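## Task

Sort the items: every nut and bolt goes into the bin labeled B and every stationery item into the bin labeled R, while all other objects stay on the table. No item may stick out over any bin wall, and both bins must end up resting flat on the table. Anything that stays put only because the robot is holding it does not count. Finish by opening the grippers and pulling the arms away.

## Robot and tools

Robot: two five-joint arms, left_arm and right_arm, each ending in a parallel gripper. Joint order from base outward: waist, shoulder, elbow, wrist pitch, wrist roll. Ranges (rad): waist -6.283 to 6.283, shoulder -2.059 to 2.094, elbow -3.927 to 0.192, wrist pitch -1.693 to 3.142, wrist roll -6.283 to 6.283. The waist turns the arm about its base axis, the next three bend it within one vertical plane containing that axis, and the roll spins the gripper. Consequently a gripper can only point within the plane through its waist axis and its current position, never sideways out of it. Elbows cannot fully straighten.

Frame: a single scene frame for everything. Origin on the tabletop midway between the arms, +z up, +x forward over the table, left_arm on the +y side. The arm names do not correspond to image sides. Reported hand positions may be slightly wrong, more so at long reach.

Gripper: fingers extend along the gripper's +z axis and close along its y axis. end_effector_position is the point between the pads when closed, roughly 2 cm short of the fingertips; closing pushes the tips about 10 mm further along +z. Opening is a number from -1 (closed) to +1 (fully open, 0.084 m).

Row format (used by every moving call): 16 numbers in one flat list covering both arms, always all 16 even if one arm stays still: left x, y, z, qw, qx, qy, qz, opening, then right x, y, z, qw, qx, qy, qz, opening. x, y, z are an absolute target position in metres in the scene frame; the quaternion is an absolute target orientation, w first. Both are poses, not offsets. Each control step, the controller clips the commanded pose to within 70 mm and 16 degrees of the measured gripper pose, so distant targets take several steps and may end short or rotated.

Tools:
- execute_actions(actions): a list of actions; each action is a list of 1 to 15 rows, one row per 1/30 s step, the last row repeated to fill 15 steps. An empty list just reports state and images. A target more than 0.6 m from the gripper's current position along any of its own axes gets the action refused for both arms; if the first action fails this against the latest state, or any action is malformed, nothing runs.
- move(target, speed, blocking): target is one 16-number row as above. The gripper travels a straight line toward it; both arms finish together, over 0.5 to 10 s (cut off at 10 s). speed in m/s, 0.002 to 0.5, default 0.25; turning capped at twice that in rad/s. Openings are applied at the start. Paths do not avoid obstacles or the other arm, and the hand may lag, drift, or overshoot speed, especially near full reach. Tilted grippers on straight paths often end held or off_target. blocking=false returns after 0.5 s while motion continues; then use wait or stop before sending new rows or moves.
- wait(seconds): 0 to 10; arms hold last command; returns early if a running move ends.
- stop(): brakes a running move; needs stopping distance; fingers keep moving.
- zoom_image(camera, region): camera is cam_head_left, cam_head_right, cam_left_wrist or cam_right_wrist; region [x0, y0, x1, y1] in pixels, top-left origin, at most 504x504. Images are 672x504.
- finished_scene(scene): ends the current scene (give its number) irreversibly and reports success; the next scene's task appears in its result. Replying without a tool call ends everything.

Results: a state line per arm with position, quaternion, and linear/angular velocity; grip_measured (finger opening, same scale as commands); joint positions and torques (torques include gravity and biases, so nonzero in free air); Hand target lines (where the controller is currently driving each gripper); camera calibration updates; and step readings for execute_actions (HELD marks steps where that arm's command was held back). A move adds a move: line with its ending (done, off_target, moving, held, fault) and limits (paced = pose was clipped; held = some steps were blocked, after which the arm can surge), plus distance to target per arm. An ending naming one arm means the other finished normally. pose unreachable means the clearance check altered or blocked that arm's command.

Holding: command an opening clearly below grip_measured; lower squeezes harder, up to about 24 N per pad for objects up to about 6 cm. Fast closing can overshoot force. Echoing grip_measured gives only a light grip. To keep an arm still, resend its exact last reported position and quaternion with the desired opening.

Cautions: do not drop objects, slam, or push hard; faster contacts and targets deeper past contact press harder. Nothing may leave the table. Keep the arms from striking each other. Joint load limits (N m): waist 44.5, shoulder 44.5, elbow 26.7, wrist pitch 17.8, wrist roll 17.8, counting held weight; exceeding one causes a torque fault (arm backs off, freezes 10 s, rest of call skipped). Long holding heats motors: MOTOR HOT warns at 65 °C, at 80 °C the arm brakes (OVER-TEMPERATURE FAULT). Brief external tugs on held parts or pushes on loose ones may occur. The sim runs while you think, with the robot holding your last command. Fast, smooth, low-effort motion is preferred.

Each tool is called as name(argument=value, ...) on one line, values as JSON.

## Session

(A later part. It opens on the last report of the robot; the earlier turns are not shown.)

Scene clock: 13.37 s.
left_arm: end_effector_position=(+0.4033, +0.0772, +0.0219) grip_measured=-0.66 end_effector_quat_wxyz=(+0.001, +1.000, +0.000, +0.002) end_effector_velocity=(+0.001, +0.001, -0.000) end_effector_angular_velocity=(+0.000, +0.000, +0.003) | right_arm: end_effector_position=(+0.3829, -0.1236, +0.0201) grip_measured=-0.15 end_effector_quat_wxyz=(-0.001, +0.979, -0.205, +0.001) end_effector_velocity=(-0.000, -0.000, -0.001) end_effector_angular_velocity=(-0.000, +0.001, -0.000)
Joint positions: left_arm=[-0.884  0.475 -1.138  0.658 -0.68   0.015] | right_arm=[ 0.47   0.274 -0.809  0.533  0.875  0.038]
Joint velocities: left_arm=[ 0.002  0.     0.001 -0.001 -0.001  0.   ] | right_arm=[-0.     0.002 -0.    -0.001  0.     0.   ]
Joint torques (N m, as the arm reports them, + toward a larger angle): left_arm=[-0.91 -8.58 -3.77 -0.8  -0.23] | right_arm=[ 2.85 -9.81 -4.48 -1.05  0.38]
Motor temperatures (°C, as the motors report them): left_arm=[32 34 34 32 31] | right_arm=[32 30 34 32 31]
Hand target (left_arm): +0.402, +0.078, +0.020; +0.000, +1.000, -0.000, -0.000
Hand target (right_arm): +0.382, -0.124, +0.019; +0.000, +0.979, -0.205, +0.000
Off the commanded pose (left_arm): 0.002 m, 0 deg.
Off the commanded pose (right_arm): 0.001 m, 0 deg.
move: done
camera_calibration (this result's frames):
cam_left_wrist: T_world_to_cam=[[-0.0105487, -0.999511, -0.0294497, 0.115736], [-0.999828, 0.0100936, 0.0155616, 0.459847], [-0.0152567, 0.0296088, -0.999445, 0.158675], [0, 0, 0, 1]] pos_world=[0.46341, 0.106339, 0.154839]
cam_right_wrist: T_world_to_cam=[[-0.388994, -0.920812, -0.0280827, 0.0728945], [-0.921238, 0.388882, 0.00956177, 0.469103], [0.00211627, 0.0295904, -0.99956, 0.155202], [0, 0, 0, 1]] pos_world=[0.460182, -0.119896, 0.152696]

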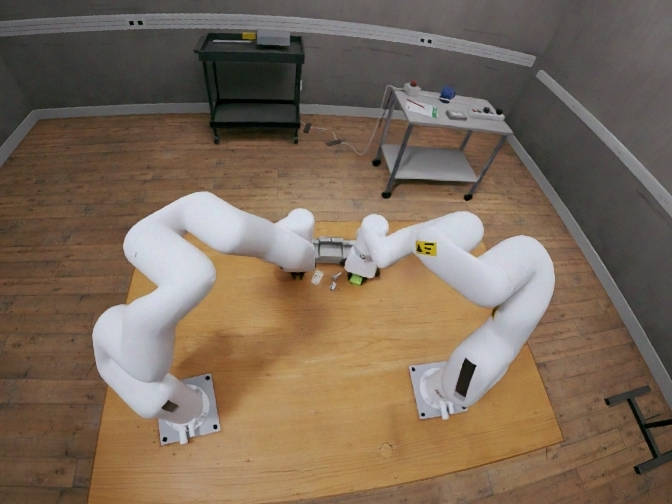

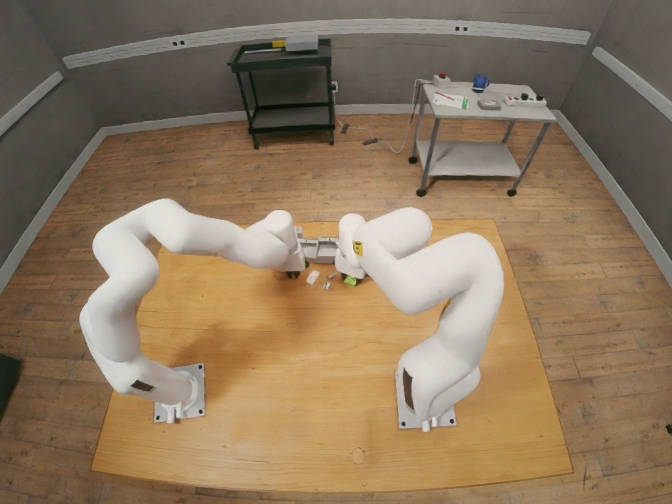

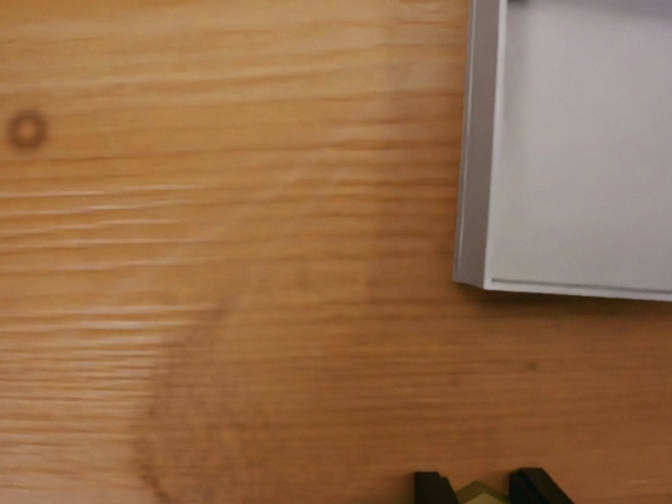

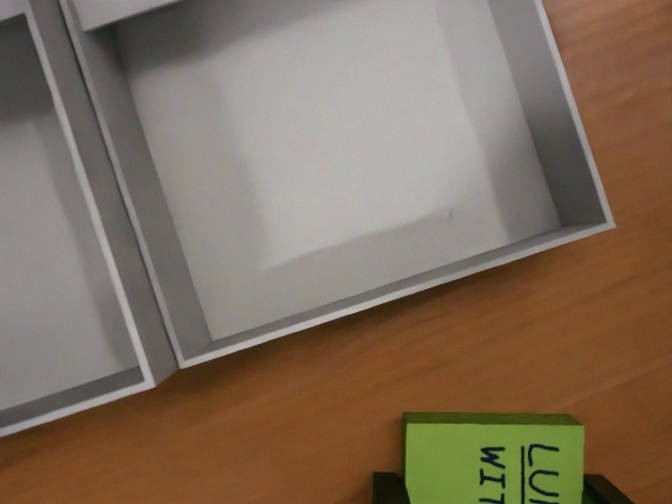

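move(target=[0.402,0.085,0.08,0,1,0,0,-0.9, 0.383,-0.124,0.075,0,0.9787,-0.2054,0,-0.5], speed=0.15)

move(target=[0.402,0.085,0.08,0,1,0,0,-0.9, 0.476,-0.124,0.075,0,0.9994,-0.0349,0,-0.5], speed=0.2)

Scene clock: 14.87 s.
left_arm: end_effector_position=(+0.4018, +0.0851, +0.0795) grip_measured=-0.67 end_effector_quat_wxyz=(-0.000, +1.000, -0.000, -0.000) end_effector_velocity=(+0.000, -0.000, +0.003) end_effector_angular_velocity=(-0.001, -0.001, -0.000) | right_arm: end_effector_position=(+0.3829, -0.1240, +0.0747) grip_measured=-0.15 end_effector_quat_wxyz=(+0.000, +0.979, -0.205, -0.000) end_effector_velocity=(+0.000, +0.001, +0.003) end_effector_angular_velocity=(+0.001, -0.001, +0.001)
Joint positions: left_arm=[-0.874  0.345 -1.137  0.792 -0.669  0.015] | right_arm=[ 0.469  0.14  -0.83   0.69   0.874  0.038]
Joint velocities: left_arm=[ 0.    -0.005 -0.001  0.006  0.001  0.   ] | right_arm=[ 0.001 -0.006 -0.002  0.007 -0.    -0.   ]
Joint torques (N m, as the arm reports them, + toward a larger angle): left_arm=[  0.29 -20.81 -10.    -2.29  -0.2 ] | right_arm=[  2.22 -17.38  -8.56  -1.39   0.33]
Motor temperatures (°C, as the motors report them): left_arm=[32 34 34 32 31] | right_arm=[32 30 34 32 31]
Hand target (left_arm): +0.402, +0.085, +0.080; +0.000, +1.000, +0.000, -0.000
Hand target (right_arm): +0.383, -0.124, +0.075; +0.000, +0.979, -0.205, +0.000
Off the commanded pose (left_arm): 0.001 m, 0 deg.
Off the commanded pose (right_arm): 0.000 m, 0 deg.
move: done
camera_calibration (this result's frames):
cam_left_wrist: T_world_to_cam=[[-0.0110357, -0.999413, -0.0324218, 0.125683], [-0.999759, 0.0104124, 0.0193326, 0.457088], [-0.0189836, 0.0326273, -0.999287, 0.217154], [0, 0, 0, 1]] pos_world=[0.462487, 0.113765, 0.212238]
cam_right_wrist: T_world_to_cam=[[-0.388944, -0.920902, -0.0257553, 0.0738064], [-0.921261, 0.388772, 0.0115656, 0.46858], [-0.000637801, 0.0282257, -0.999601, 0.210665], [0, 0, 0, 1]] pos_world=[0.460525, -0.120148, 0.207062]

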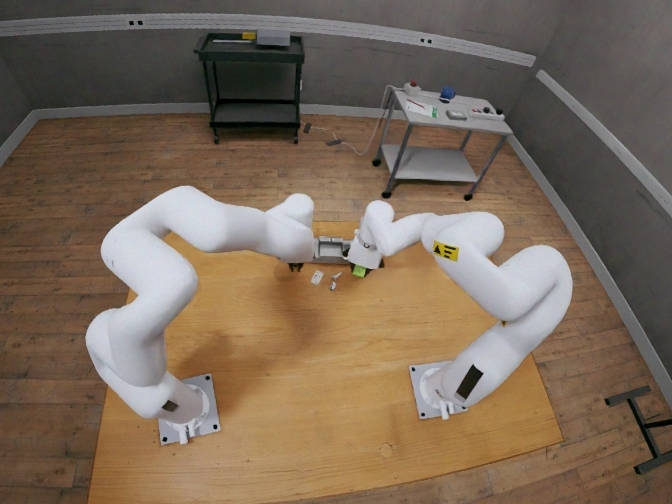

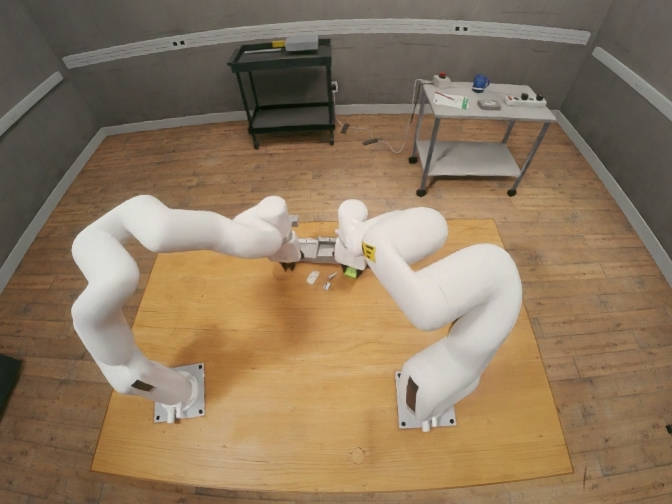

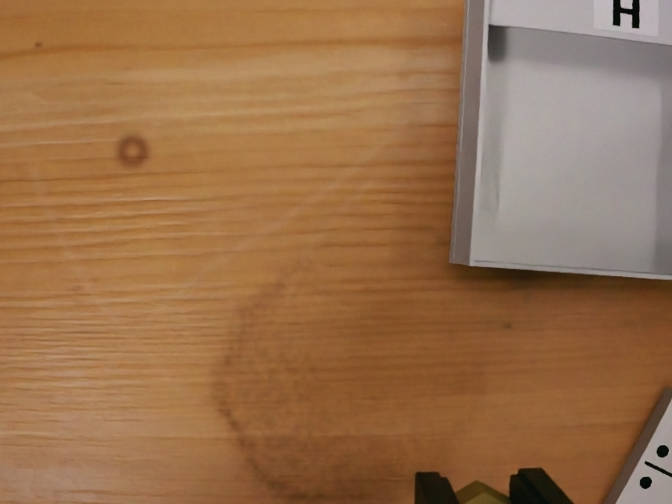

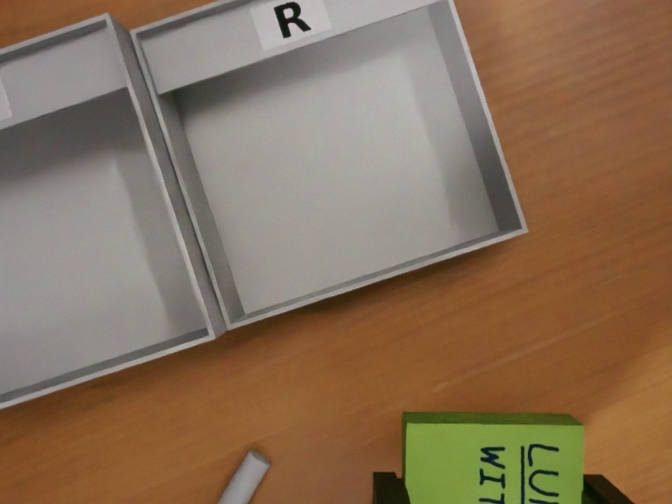

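Scene clock: 16.37 s.
left_arm: end_effector_position=(+0.4020, +0.0850, +0.0800) grip_measured=-0.67 end_effector_quat_wxyz=(+0.000, +1.000, -0.000, -0.000) end_effector_velocity=(-0.000, -0.001, -0.000) end_effector_angular_velocity=(-0.001, -0.001, -0.001) | right_arm: end_effector_position=(+0.4756, -0.1241, +0.0749) grip_measured=-0.15 end_effector_quat_wxyz=(-0.000, +0.999, -0.035, +0.000) end_effector_velocity=(+0.003, +0.001, +0.000) end_effector_angular_velocity=(-0.002, +0.004, +0.008)
Joint positions: left_arm=[-0.874  0.344 -1.137  0.793 -0.669  0.015] | right_arm=[ 0.391  0.383 -1.178  0.794  0.453  0.038]
Joint velocities: left_arm=[-0.001  0.     0.    -0.001 -0.    -0.   ] | right_arm=[-0.001  0.01  -0.018  0.012 -0.009 -0.   ]
Joint torques (N m, as the arm reports them, + toward a larger angle): left_arm=[  0.45 -20.89  -9.89  -2.22  -0.31] | right_arm=[  2.63 -21.84  -9.14  -1.27   0.29]
Motor temperatures (°C, as the motors report them): left_arm=[32 34 34 32 31] | right_arm=[32 30 34 32 31]
Hand target (left_arm): +0.402, +0.085, +0.080; +0.000, +1.000, +0.000, -0.000
Hand target (right_arm): +0.476, -0.124, +0.075; -0.000, +0.999, -0.035, +0.000
Off the commanded pose (left_arm): 0.000 m, 0 deg.
Off the commanded pose (right_arm): 0.000 m, 0 deg.
move: done
camera_calibration (this result's frames):
cam_left_wrist: T_world_to_cam=[[-0.0109972, -0.999424, -0.0321024, 0.125567], [-0.999767, 0.0103932, 0.0189195, 0.457293], [-0.0185749, 0.032303, -0.999306, 0.217536], [0, 0, 0, 1]] pos_world=[0.462608, 0.113715, 0.212765]
cam_right_wrist: T_world_to_cam=[[-0.0564505, -0.998059, -0.026305, -0.057856], [-0.998362, 0.0561839, 0.0107659, 0.549444], [-0.00926707, 0.0268697, -0.999596, 0.214841], [0, 0, 0, 1]] pos_world=[0.547269, -0.0943863, 0.207317]

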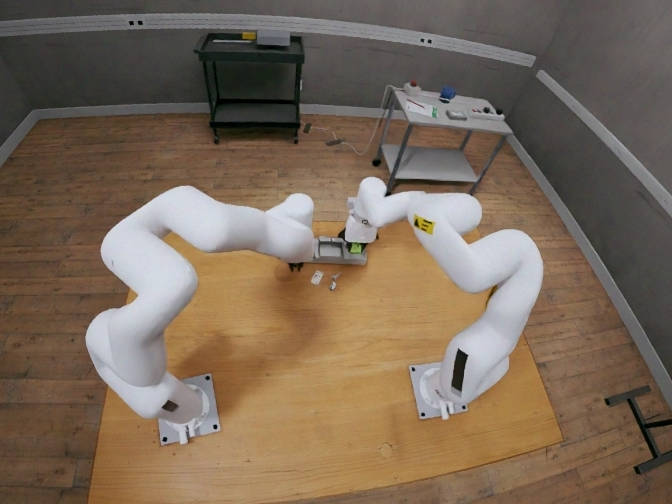

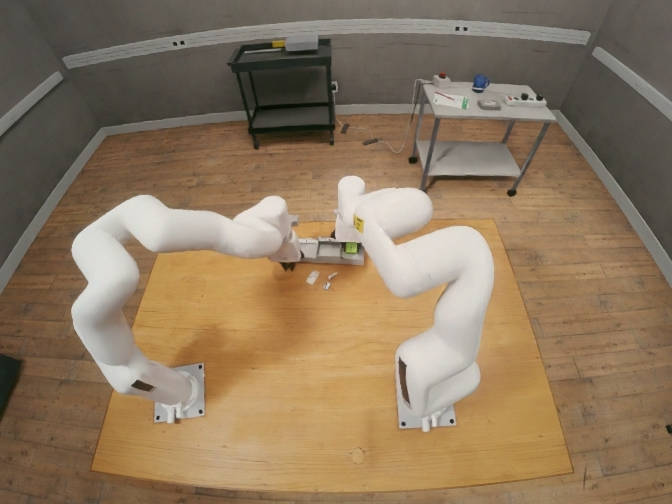

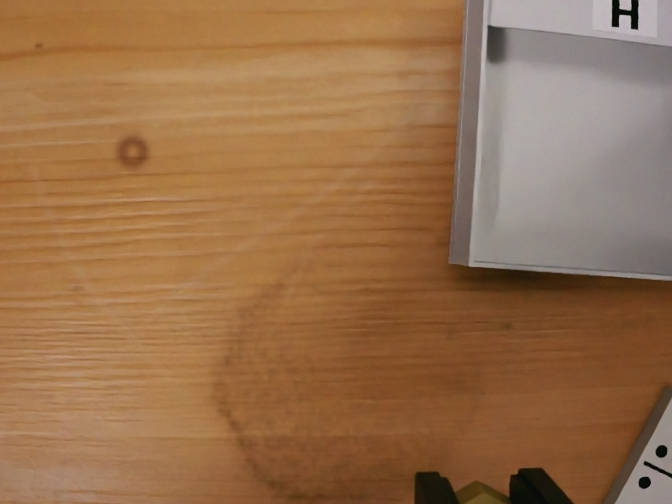

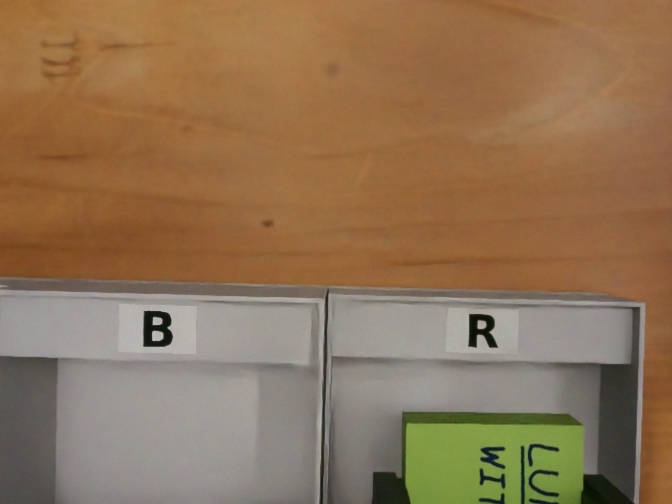

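move(target=[0.402,0.085,0.08,0,1,0,0,-0.9, 0.473,-0.126,0.027,0,0.9994,-0.0349,0,-0.5], speed=0.08)

Scene clock: 17.80 s.
left_arm: end_effector_position=(+0.4020, +0.0850, +0.0800) grip_measured=-0.67 end_effector_quat_wxyz=(+0.000, +1.000, -0.000, -0.000) end_effector_velocity=(+0.000, +0.000, +0.001) end_effector_angular_velocity=(-0.000, -0.000, +0.001) | right_arm: end_effector_position=(+0.4734, -0.1258, +0.0280) grip_measured=-0.15 end_effector_quat_wxyz=(-0.000, +0.999, -0.035, +0.001) end_effector_velocity=(+0.002, +0.001, +0.000) end_effector_angular_velocity=(+0.002, -0.004, +0.000)
Joint positions: left_arm=[-0.874  0.344 -1.137  0.793 -0.669  0.015] | right_arm=[ 0.39   0.468 -1.149  0.679  0.45   0.038]
Joint velocities: left_arm=[ 0.001 -0.001 -0.     0.001 -0.    -0.   ] | right_arm=[ 0.     0.002 -0.002 -0.004 -0.     0.   ]
Joint torques (N m, as the arm reports them, + toward a larger angle): left_arm=[  0.42 -20.87  -9.95  -2.3   -0.24] | right_arm=[  1.95 -20.58  -8.25  -1.47   0.34]
Motor temperatures (°C, as the motors report them): left_arm=[32 34 34 32 31] | right_arm=[32 30 34 32 31]
Hand target (left_arm): +0.402, +0.085, +0.080; +0.000, +1.000, -0.000, -0.000
Hand target (right_arm): +0.473, -0.126, +0.027; +0.000, +0.999, -0.035, -0.000
Off the commanded pose (left_arm): 0.000 m, 0 deg.
Off the commanded pose (right_arm): 0.001 m, 0 deg.
move: done
camera_calibration (this result's frames):
cam_left_wrist: T_world_to_cam=[[-0.0109971, -0.999424, -0.0321005, 0.125566], [-0.999767, 0.0103933, 0.018917, 0.457295], [-0.0185725, 0.032301, -0.999306, 0.217537], [0, 0, 0, 1]] pos_world=[0.462609, 0.113714, 0.212766]
cam_right_wrist: T_world_to_cam=[[-0.0555979, -0.998099, -0.0266039, -0.0613382], [-0.998416, 0.0553458, 0.0101213, 0.547788], [-0.00862968, 0.0271245, -0.999595, 0.167691], [0, 0, 0, 1]] pos_world=[0.544957, -0.0960878, 0.160447]

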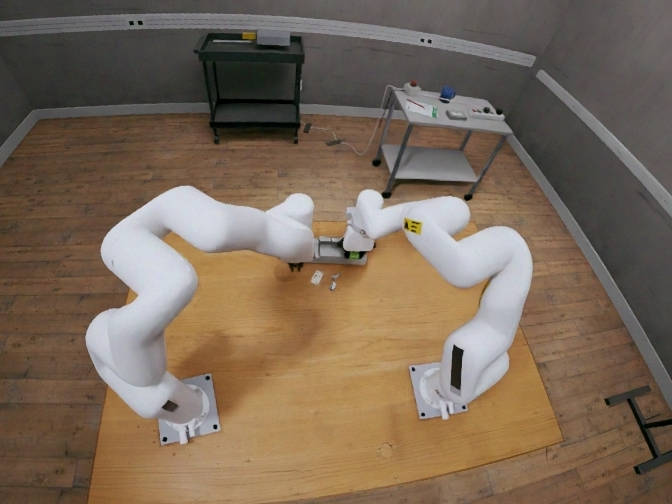

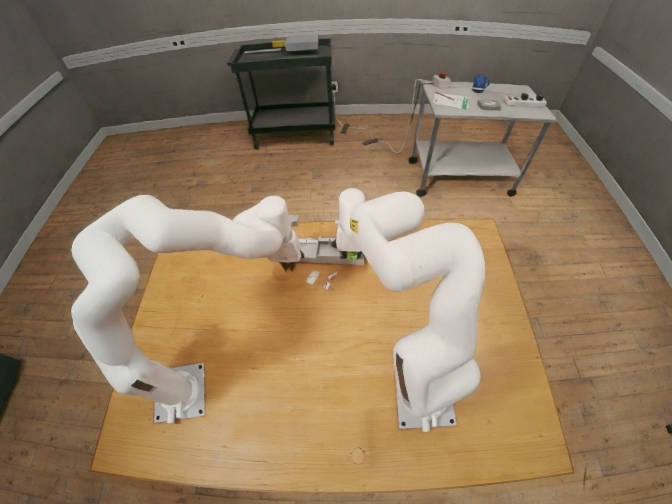

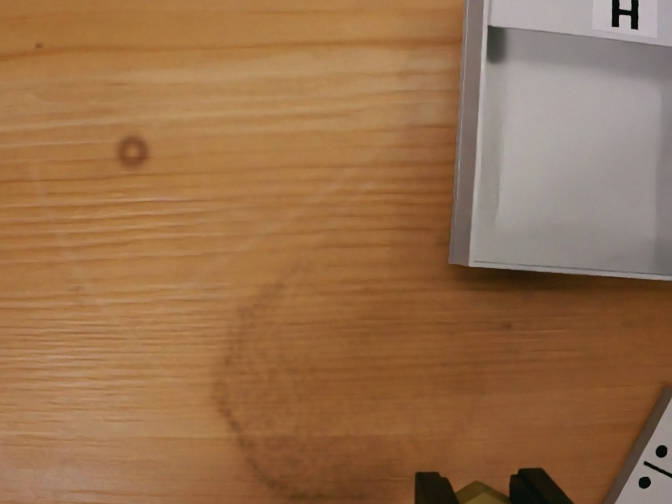

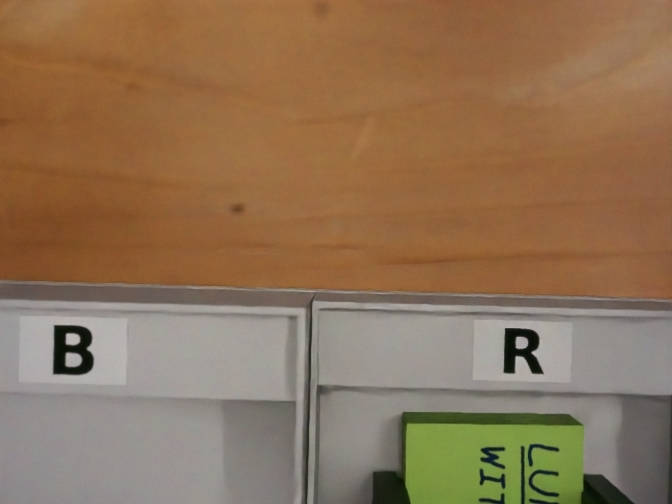

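move(target=[0.402,0.085,0.08,0,1,0,0,-0.9, 0.473,-0.126,0.028,0,0.9994,-0.0349,0,0.08], speed=0.08)

move(target=[0.402,0.085,0.08,0,1,0,0,-0.9, 0.473,-0.126,0.085,0,0.9994,-0.0349,0,0.08], speed=0.2)

Scene clock: 18.57 s.
left_arm: end_effector_position=(+0.4020, +0.0850, +0.0800) grip_measured=-0.67 end_effector_quat_wxyz=(+0.000, +1.000, -0.000, -0.000) end_effector_velocity=(+0.000, -0.000, +0.001) end_effector_angular_velocity=(-0.001, -0.001, +0.000) | right_arm: end_effector_position=(+0.4730, -0.1260, +0.0279) grip_measured=+0.07 end_effector_quat_wxyz=(+0.000, +0.999, -0.035, -0.000) end_effector_velocity=(+0.000, +0.000, +0.001) end_effector_angular_velocity=(+0.000, -0.001, +0.000)
Joint positions: left_arm=[-0.874  0.344 -1.137  0.793 -0.669  0.015] | right_arm=[ 0.39   0.468 -1.149  0.681  0.45   0.047]
Joint velocities: left_arm=[ 0.    -0.002  0.     0.001 -0.    -0.   ] | right_arm=[-0.    -0.001 -0.001  0.001 -0.     0.   ]
Joint torques (N m, as the arm reports them, + toward a larger angle): left_arm=[  0.34 -20.96  -9.91  -2.27  -0.25] | right_arm=[  2.12 -21.8   -8.56  -1.26   0.36]
Motor temperatures (°C, as the motors report them): left_arm=[32 34 34 32 31] | right_arm=[32 30 34 32 31]
Hand target (left_arm): +0.402, +0.085, +0.080; +0.000, +1.000, -0.000, -0.000
Hand target (right_arm): +0.473, -0.126, +0.028; +0.000, +0.999, -0.035, +0.000
Off the commanded pose (left_arm): 0.000 m, 0 deg.
Off the commanded pose (right_arm): 0.000 m, 0 deg.
move: done
camera_calibration (this result's frames):
cam_left_wrist: T_world_to_cam=[[-0.0109971, -0.999424, -0.0321004, 0.125566], [-0.999767, 0.0103933, 0.0189168, 0.457295], [-0.0185723, 0.0323009, -0.999306, 0.217537], [0, 0, 0, 1]] pos_world=[0.462609, 0.113714, 0.212766]
cam_right_wrist: T_world_to_cam=[[-0.0556414, -0.998111, -0.0260432, -0.0615217], [-0.998402, 0.0553622, 0.0113244, 0.547365], [-0.00986116, 0.0266316, -0.999597, 0.168203], [0, 0, 0, 1]] pos_world=[0.544726, -0.0961883, 0.160334]

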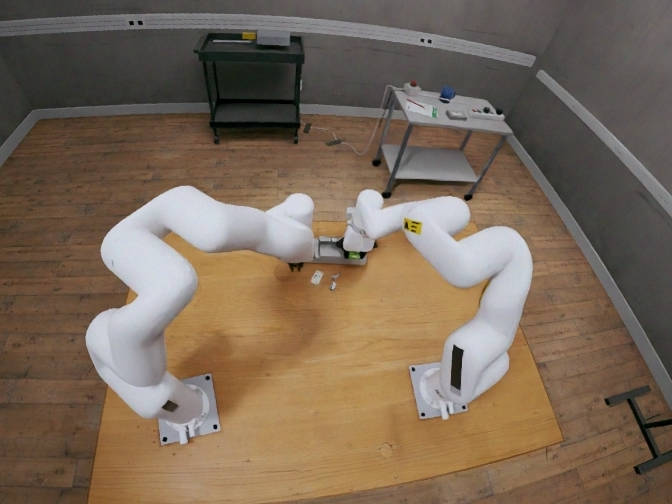

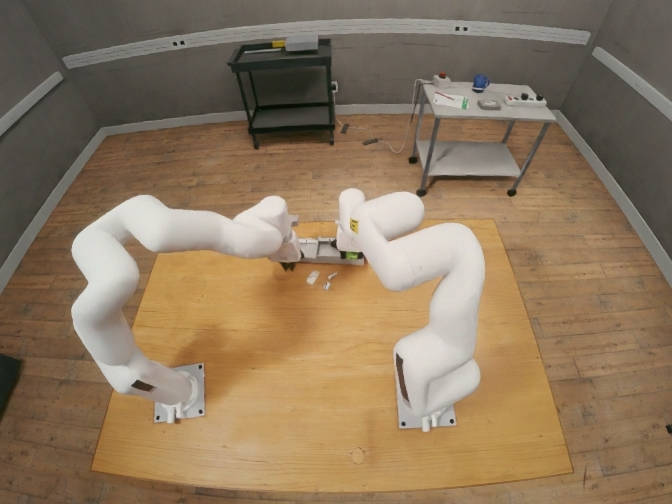

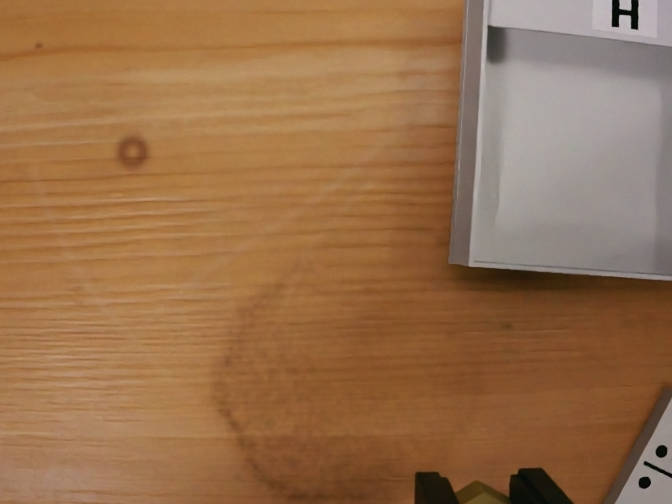

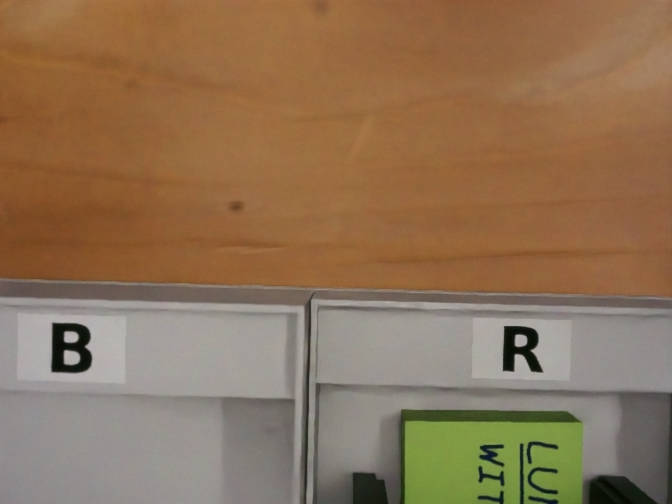

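Scene clock: 19.60 s.
left_arm: end_effector_position=(+0.4020, +0.0850, +0.0800) grip_measured=-0.67 end_effector_quat_wxyz=(+0.000, +1.000, -0.000, -0.000) end_effector_velocity=(-0.000, -0.000, +0.000) end_effector_angular_velocity=(+0.000, +0.000, -0.001) | right_arm: end_effector_position=(+0.4729, -0.1260, +0.0846) grip_measured=+0.07 end_effector_quat_wxyz=(+0.000, +0.999, -0.035, -0.000) end_effector_velocity=(+0.000, +0.000, +0.003) end_effector_angular_velocity=(+0.000, -0.001, +0.001)
Joint positions: left_arm=[-0.874  0.344 -1.137  0.793 -0.669  0.015] | right_arm=[ 0.39   0.357 -1.171  0.815  0.45   0.047]
Joint velocities: left_arm=[-0.001 -0.    -0.     0.     0.    -0.   ] | right_arm=[ 0.    -0.005 -0.002  0.006 -0.     0.   ]
Joint torques (N m, as the arm reports them, + toward a larger angle): left_arm=[  0.32 -20.83  -9.89  -2.17  -0.3 ] | right_arm=[  2.05 -21.2   -9.03  -1.34   0.54]
Motor temperatures (°C, as the motors report them): left_arm=[32 34 34 32 31] | right_arm=[32 30 34 32 31]
Hand target (left_arm): +0.402, +0.085, +0.080; +0.000, +1.000, +0.000, -0.000
Hand target (right_arm): +0.473, -0.126, +0.085; +0.000, +0.999, -0.035, +0.000
Off the commanded pose (left_arm): 0.000 m, 0 deg.
Off the commanded pose (right_arm): 0.000 m, 0 deg.
move: done
camera_calibration (this result's frames):
cam_left_wrist: T_world_to_cam=[[-0.0109972, -0.999424, -0.0321005, 0.125566], [-0.999767, 0.0103934, 0.018917, 0.457295], [-0.0185725, 0.032301, -0.999306, 0.217537], [0, 0, 0, 1]] pos_world=[0.462609, 0.113714, 0.212766]
cam_right_wrist: T_world_to_cam=[[-0.0556606, -0.998114, -0.025882, -0.0600928], [-0.998397, 0.0553738, 0.0116701, 0.546616], [-0.0102149, 0.0264901, -0.999597, 0.225], [0, 0, 0, 1]] pos_world=[0.544693, -0.096208, 0.216975]

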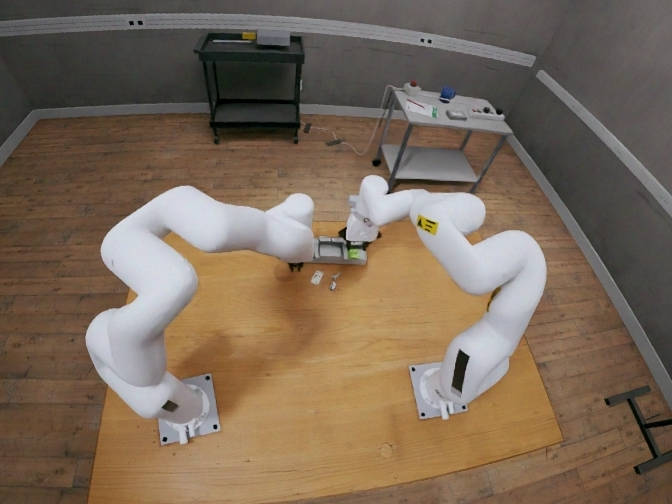

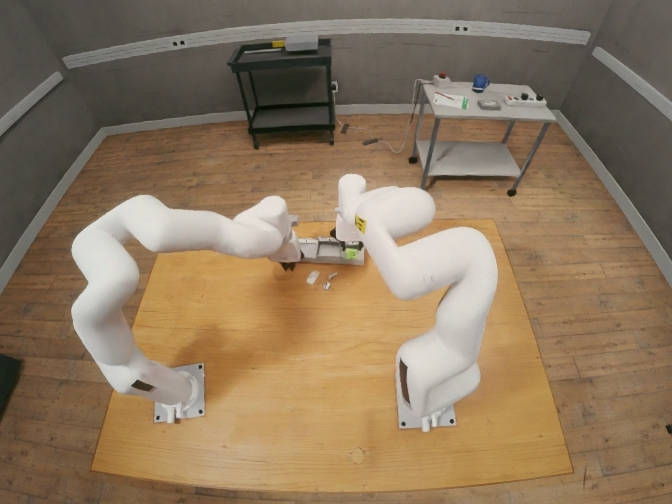

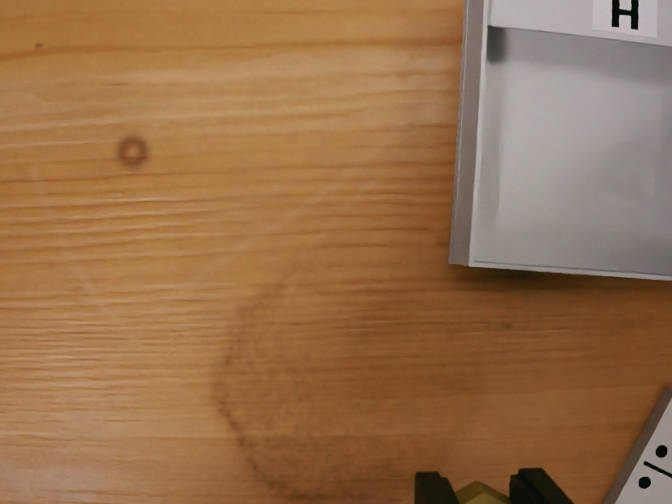

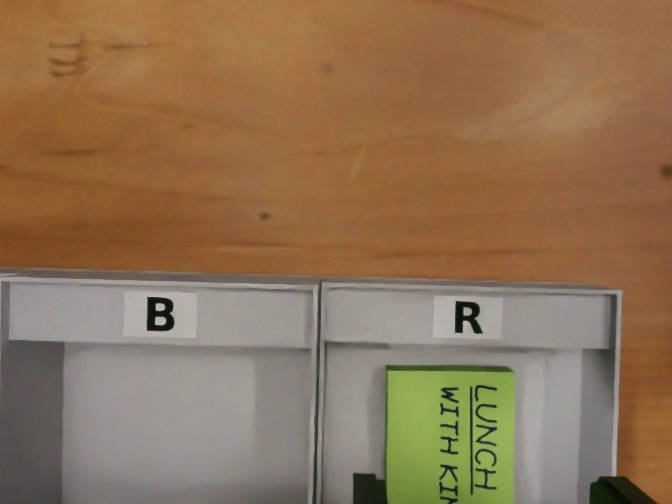

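move(target=[0.480,-0.028,0.08,0,0.9994,-0.0349,0,-0.9, 0.33,-0.18,0.10,0,0.985,-0.174,0,-0.1], speed=0.25)

Scene clock: 21.47 s.
left_arm: end_effector_position=(+0.4799, -0.0277, +0.0803) grip_measured=-0.67 end_effector_quat_wxyz=(+0.001, +0.999, -0.035, +0.001) end_effector_velocity=(+0.002, -0.002, -0.000) end_effector_angular_velocity=(+0.013, +0.015, -0.000) | right_arm: end_effector_position=(+0.3304, -0.1798, +0.1001) grip_measured=-0.11 end_effector_quat_wxyz=(+0.000, +0.985, -0.174, -0.000) end_effector_velocity=(-0.002, -0.001, +0.002) end_effector_angular_velocity=(+0.002, -0.004, -0.003)
Joint positions: left_arm=[-0.936  0.787 -1.851  1.062 -0.661  0.015] | right_arm=[ 0.398 -0.137 -0.59   0.727  0.738  0.039]
Joint velocities: left_arm=[ 0.     0.031 -0.057  0.046  0.    -0.   ] | right_arm=[-0.001 -0.014  0.01  -0.001  0.002  0.   ]
Joint torques (N m, as the arm reports them, + toward a larger angle): left_arm=[  0.58 -28.14 -11.05  -2.26  -0.38] | right_arm=[  1.8  -13.06  -8.23  -1.35   0.25]
Motor temperatures (°C, as the motors report them): left_arm=[32 34 34 32 31] | right_arm=[32 30 34 32 31]
Hand target (left_arm): +0.480, -0.028, +0.080; +0.000, +0.999, -0.035, +0.000
Hand target (right_arm): +0.330, -0.180, +0.100; +0.000, +0.985, -0.174, -0.000
Off the commanded pose (left_arm): 0.000 m, 0 deg.
Off the commanded pose (right_arm): 0.000 m, 0 deg.
move: done
camera_calibration (this result's frames):
cam_left_wrist: T_world_to_cam=[[-0.0805257, -0.996284, -0.0305694, 0.04716], [-0.996649, 0.0800366, 0.0169024, 0.536894], [-0.0143929, 0.031828, -0.99939, 0.220899], [0, 0, 0, 1]] pos_world=[0.542071, -0.00301714, 0.213131]
cam_right_wrist: T_world_to_cam=[[-0.328991, -0.943985, -0.025639, -0.0213056], [-0.944329, 0.328792, 0.0117763, 0.438384], [-0.00268674, 0.028086, -0.999602, 0.238235], [0, 0, 0, 1]] pos_world=[0.40761, -0.17094, 0.232431]

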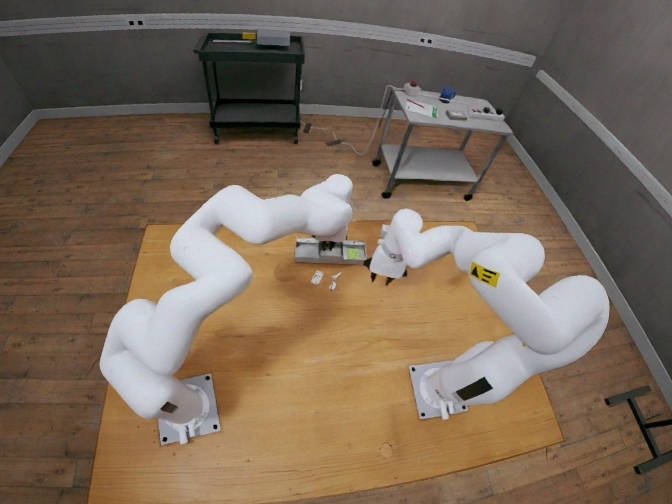

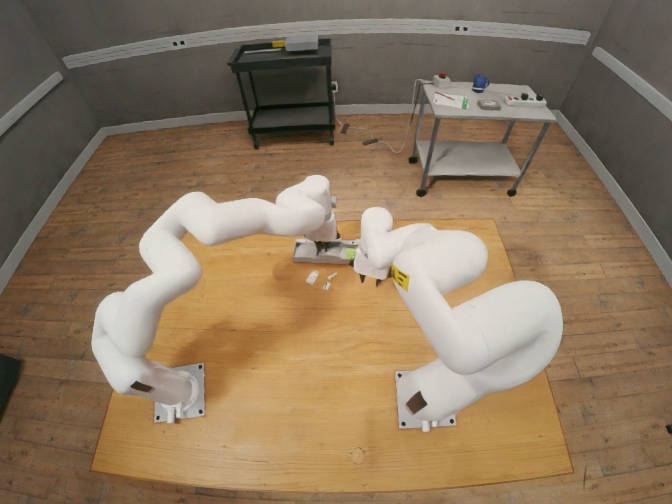

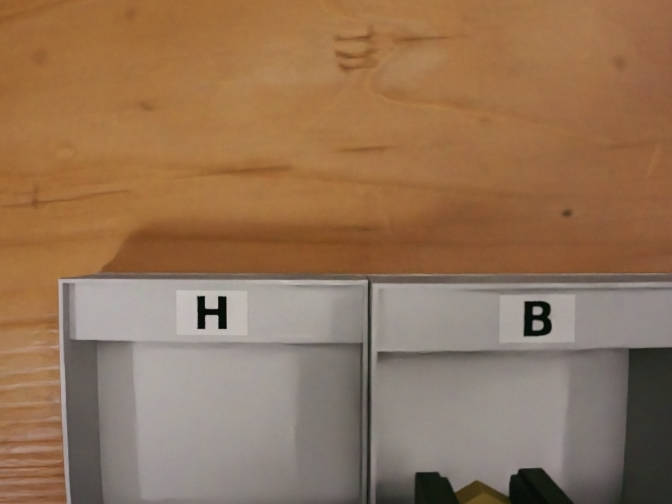

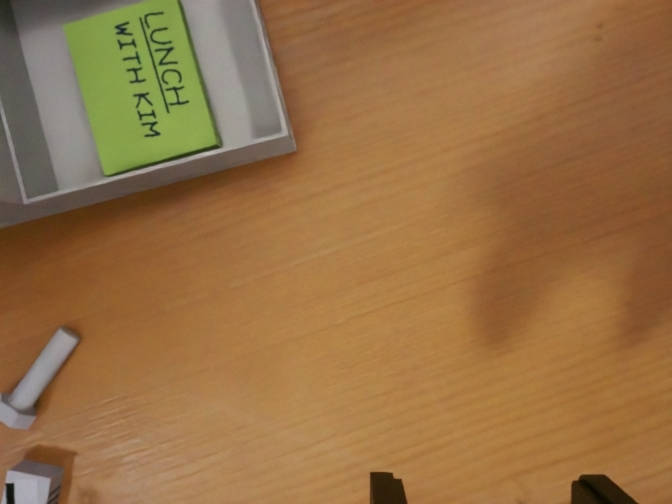

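move(target=[0.480,-0.031,0.031,0,0.9994,-0.0349,0,-0.9, 0.33,-0.18,0.10,0,0.985,-0.174,0,-0.1], speed=0.1)

move(target=[0.480,-0.031,0.031,0,0.9994,-0.0349,0,-0.45, 0.33,-0.18,0.10,0,0.985,-0.174,0,-0.1], speed=0.1)

Scene clock: 22.67 s.
left_arm: end_effector_position=(+0.4801, -0.0311, +0.0317) grip_measured=-0.67 end_effector_quat_wxyz=(+0.000, +0.999, -0.035, +0.000) end_effector_velocity=(-0.000, -0.001, -0.005) end_effector_angular_velocity=(+0.001, +0.001, -0.002) | right_arm: end_effector_position=(+0.3300, -0.1800, +0.1000) grip_measured=-0.11 end_effector_quat_wxyz=(+0.000, +0.985, -0.174, +0.000) end_effector_velocity=(+0.000, -0.000, -0.000) end_effector_angular_velocity=(-0.000, +0.000, -0.001)
Joint positions: left_arm=[-0.939  0.869 -1.848  0.978 -0.664  0.015] | right_arm=[ 0.398 -0.139 -0.587  0.726  0.738  0.039]
Joint velocities: left_arm=[-0.001  0.01  -0.003 -0.005  0.     0.   ] | right_arm=[-0.001  0.    -0.    -0.    -0.    -0.   ]
Joint torques (N m, as the arm reports them, + toward a larger angle): left_arm=[  0.48 -28.95 -10.7   -2.15  -0.15] | right_arm=[  1.9  -12.88  -8.67  -1.42   0.33]
Motor temperatures (°C, as the motors report them): left_arm=[32 34 34 32 31] | right_arm=[32 30 34 32 31]
Hand target (left_arm): +0.480, -0.031, +0.031; +0.000, +0.999, -0.035, -0.000
Hand target (right_arm): +0.330, -0.180, +0.100; +0.000, +0.985, -0.174, +0.000
Off the commanded pose (left_arm): 0.001 m, 0 deg.
Off the commanded pose (right_arm): 0.000 m, 0 deg.
move: done
camera_calibration (this result's frames):
cam_left_wrist: T_world_to_cam=[[-0.0806608, -0.996236, -0.0317358, 0.0423962], [-0.996616, 0.0801041, 0.0184406, 0.538192], [-0.0158291, 0.0331158, -0.999326, 0.173162], [0, 0, 0, 1]] pos_world=[0.542532, -0.00660918, 0.164466]
cam_right_wrist: T_world_to_cam=[[-0.3292, -0.943901, -0.0260496, -0.0214669], [-0.944258, 0.329012, 0.0113117, 0.438165], [-0.00210654, 0.0283214, -0.999597, 0.238008], [0, 0, 0, 1]] pos_world=[0.407175, -0.171165, 0.232397]

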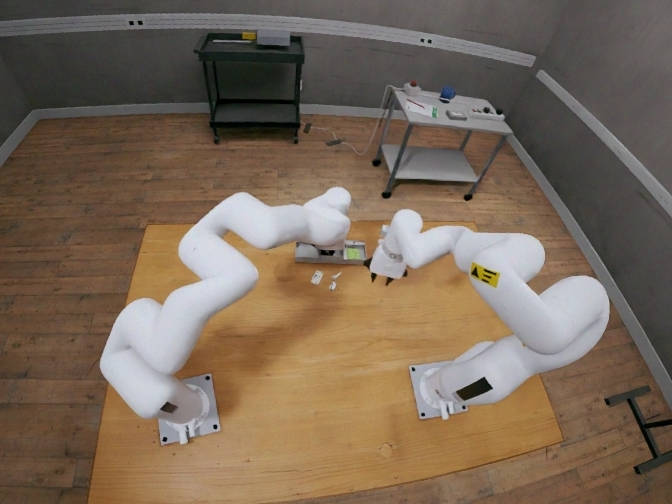

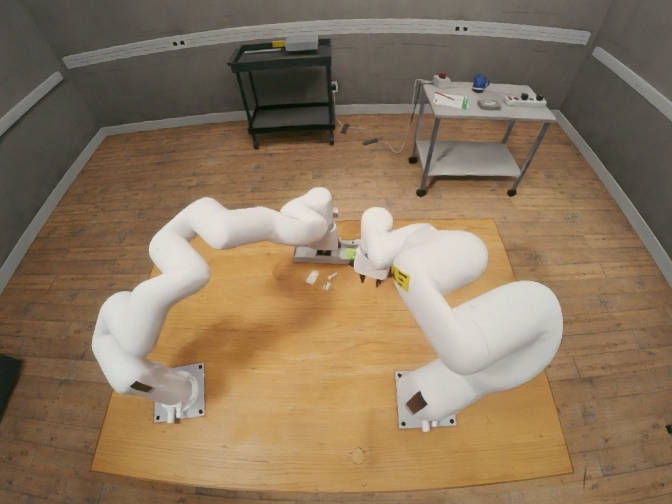

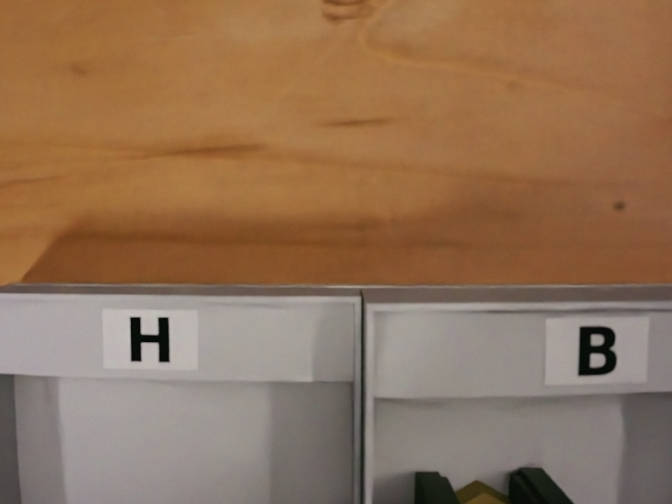

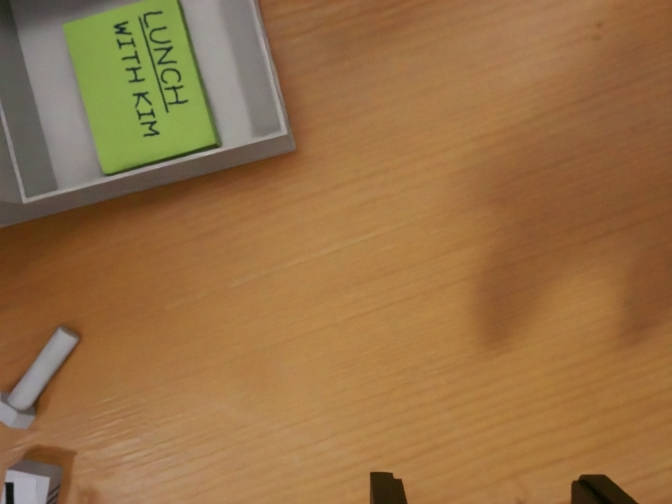

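Scene clock: 23.37 s.
left_arm: end_effector_position=(+0.4800, -0.0310, +0.0311) grip_measured=-0.47 end_effector_quat_wxyz=(+0.000, +0.999, -0.035, +0.000) end_effector_velocity=(-0.001, -0.001, -0.000) end_effector_angular_velocity=(+0.001, +0.001, -0.002) | right_arm: end_effector_position=(+0.3300, -0.1800, +0.1000) grip_measured=-0.11 end_effector_quat_wxyz=(+0.000, +0.985, -0.174, +0.000) end_effector_velocity=(-0.000, -0.000, -0.000) end_effector_angular_velocity=(-0.000, +0.000, -0.000)
Joint positions: left_arm=[-0.939  0.87  -1.848  0.978 -0.664  0.024] | right_arm=[ 0.398 -0.139 -0.587  0.726  0.738  0.039]
Joint velocities: left_arm=[-0.002  0.001 -0.     0.001  0.     0.   ] | right_arm=[-0.001  0.     0.    -0.    -0.    -0.   ]
Joint torques (N m, as the arm reports them, + toward a larger angle): left_arm=[  0.45 -28.54 -10.68  -2.3   -0.25] | right_arm=[  1.84 -12.68  -8.56  -1.43   0.26]
Motor temperatures (°C, as the motors report them): left_arm=[32 34 34 32 31] | right_arm=[32 30 34 32 31]
Hand target (left_arm): +0.480, -0.031, +0.031; +0.000, +0.999, -0.035, -0.000
Hand target (right_arm): +0.330, -0.180, +0.100; +0.000, +0.985, -0.174, +0.000
Off the commanded pose (left_arm): 0.000 m, 0 deg.
Off the commanded pose (right_arm): 0.000 m, 0 deg.
move: done
camera_calibration (this result's frames):
cam_left_wrist: T_world_to_cam=[[-0.0806784, -0.996225, -0.0320461, 0.0424527], [-0.996608, 0.0801033, 0.018846, 0.538079], [-0.0162078, 0.0334579, -0.999309, 0.172741], [0, 0, 0, 1]] pos_world=[0.542478, -0.0065889, 0.163841]
cam_right_wrist: T_world_to_cam=[[-0.3292, -0.943901, -0.0260492, -0.0214686], [-0.944258, 0.329012, 0.0113122, 0.438163], [-0.00210714, 0.0283211, -0.999597, 0.238005], [0, 0, 0, 1]] pos_world=[0.407173, -0.171166, 0.232394]

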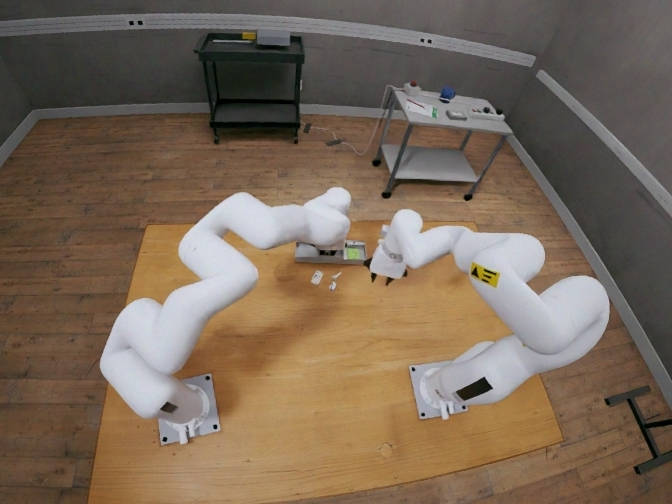

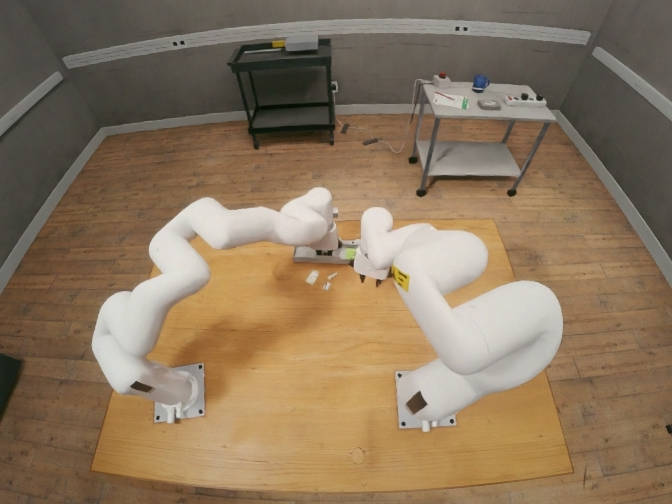

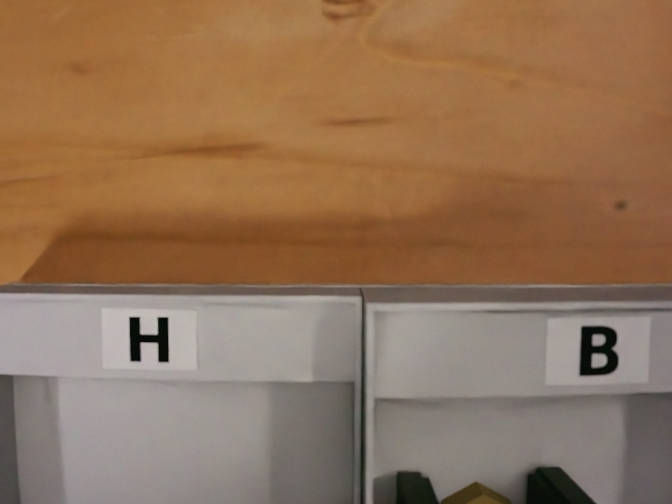

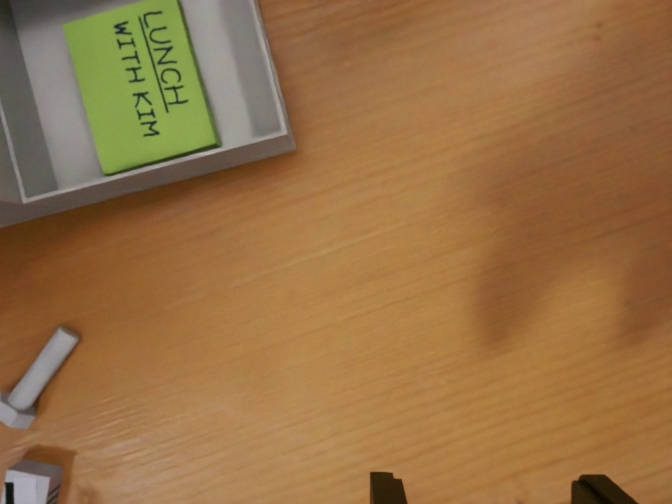

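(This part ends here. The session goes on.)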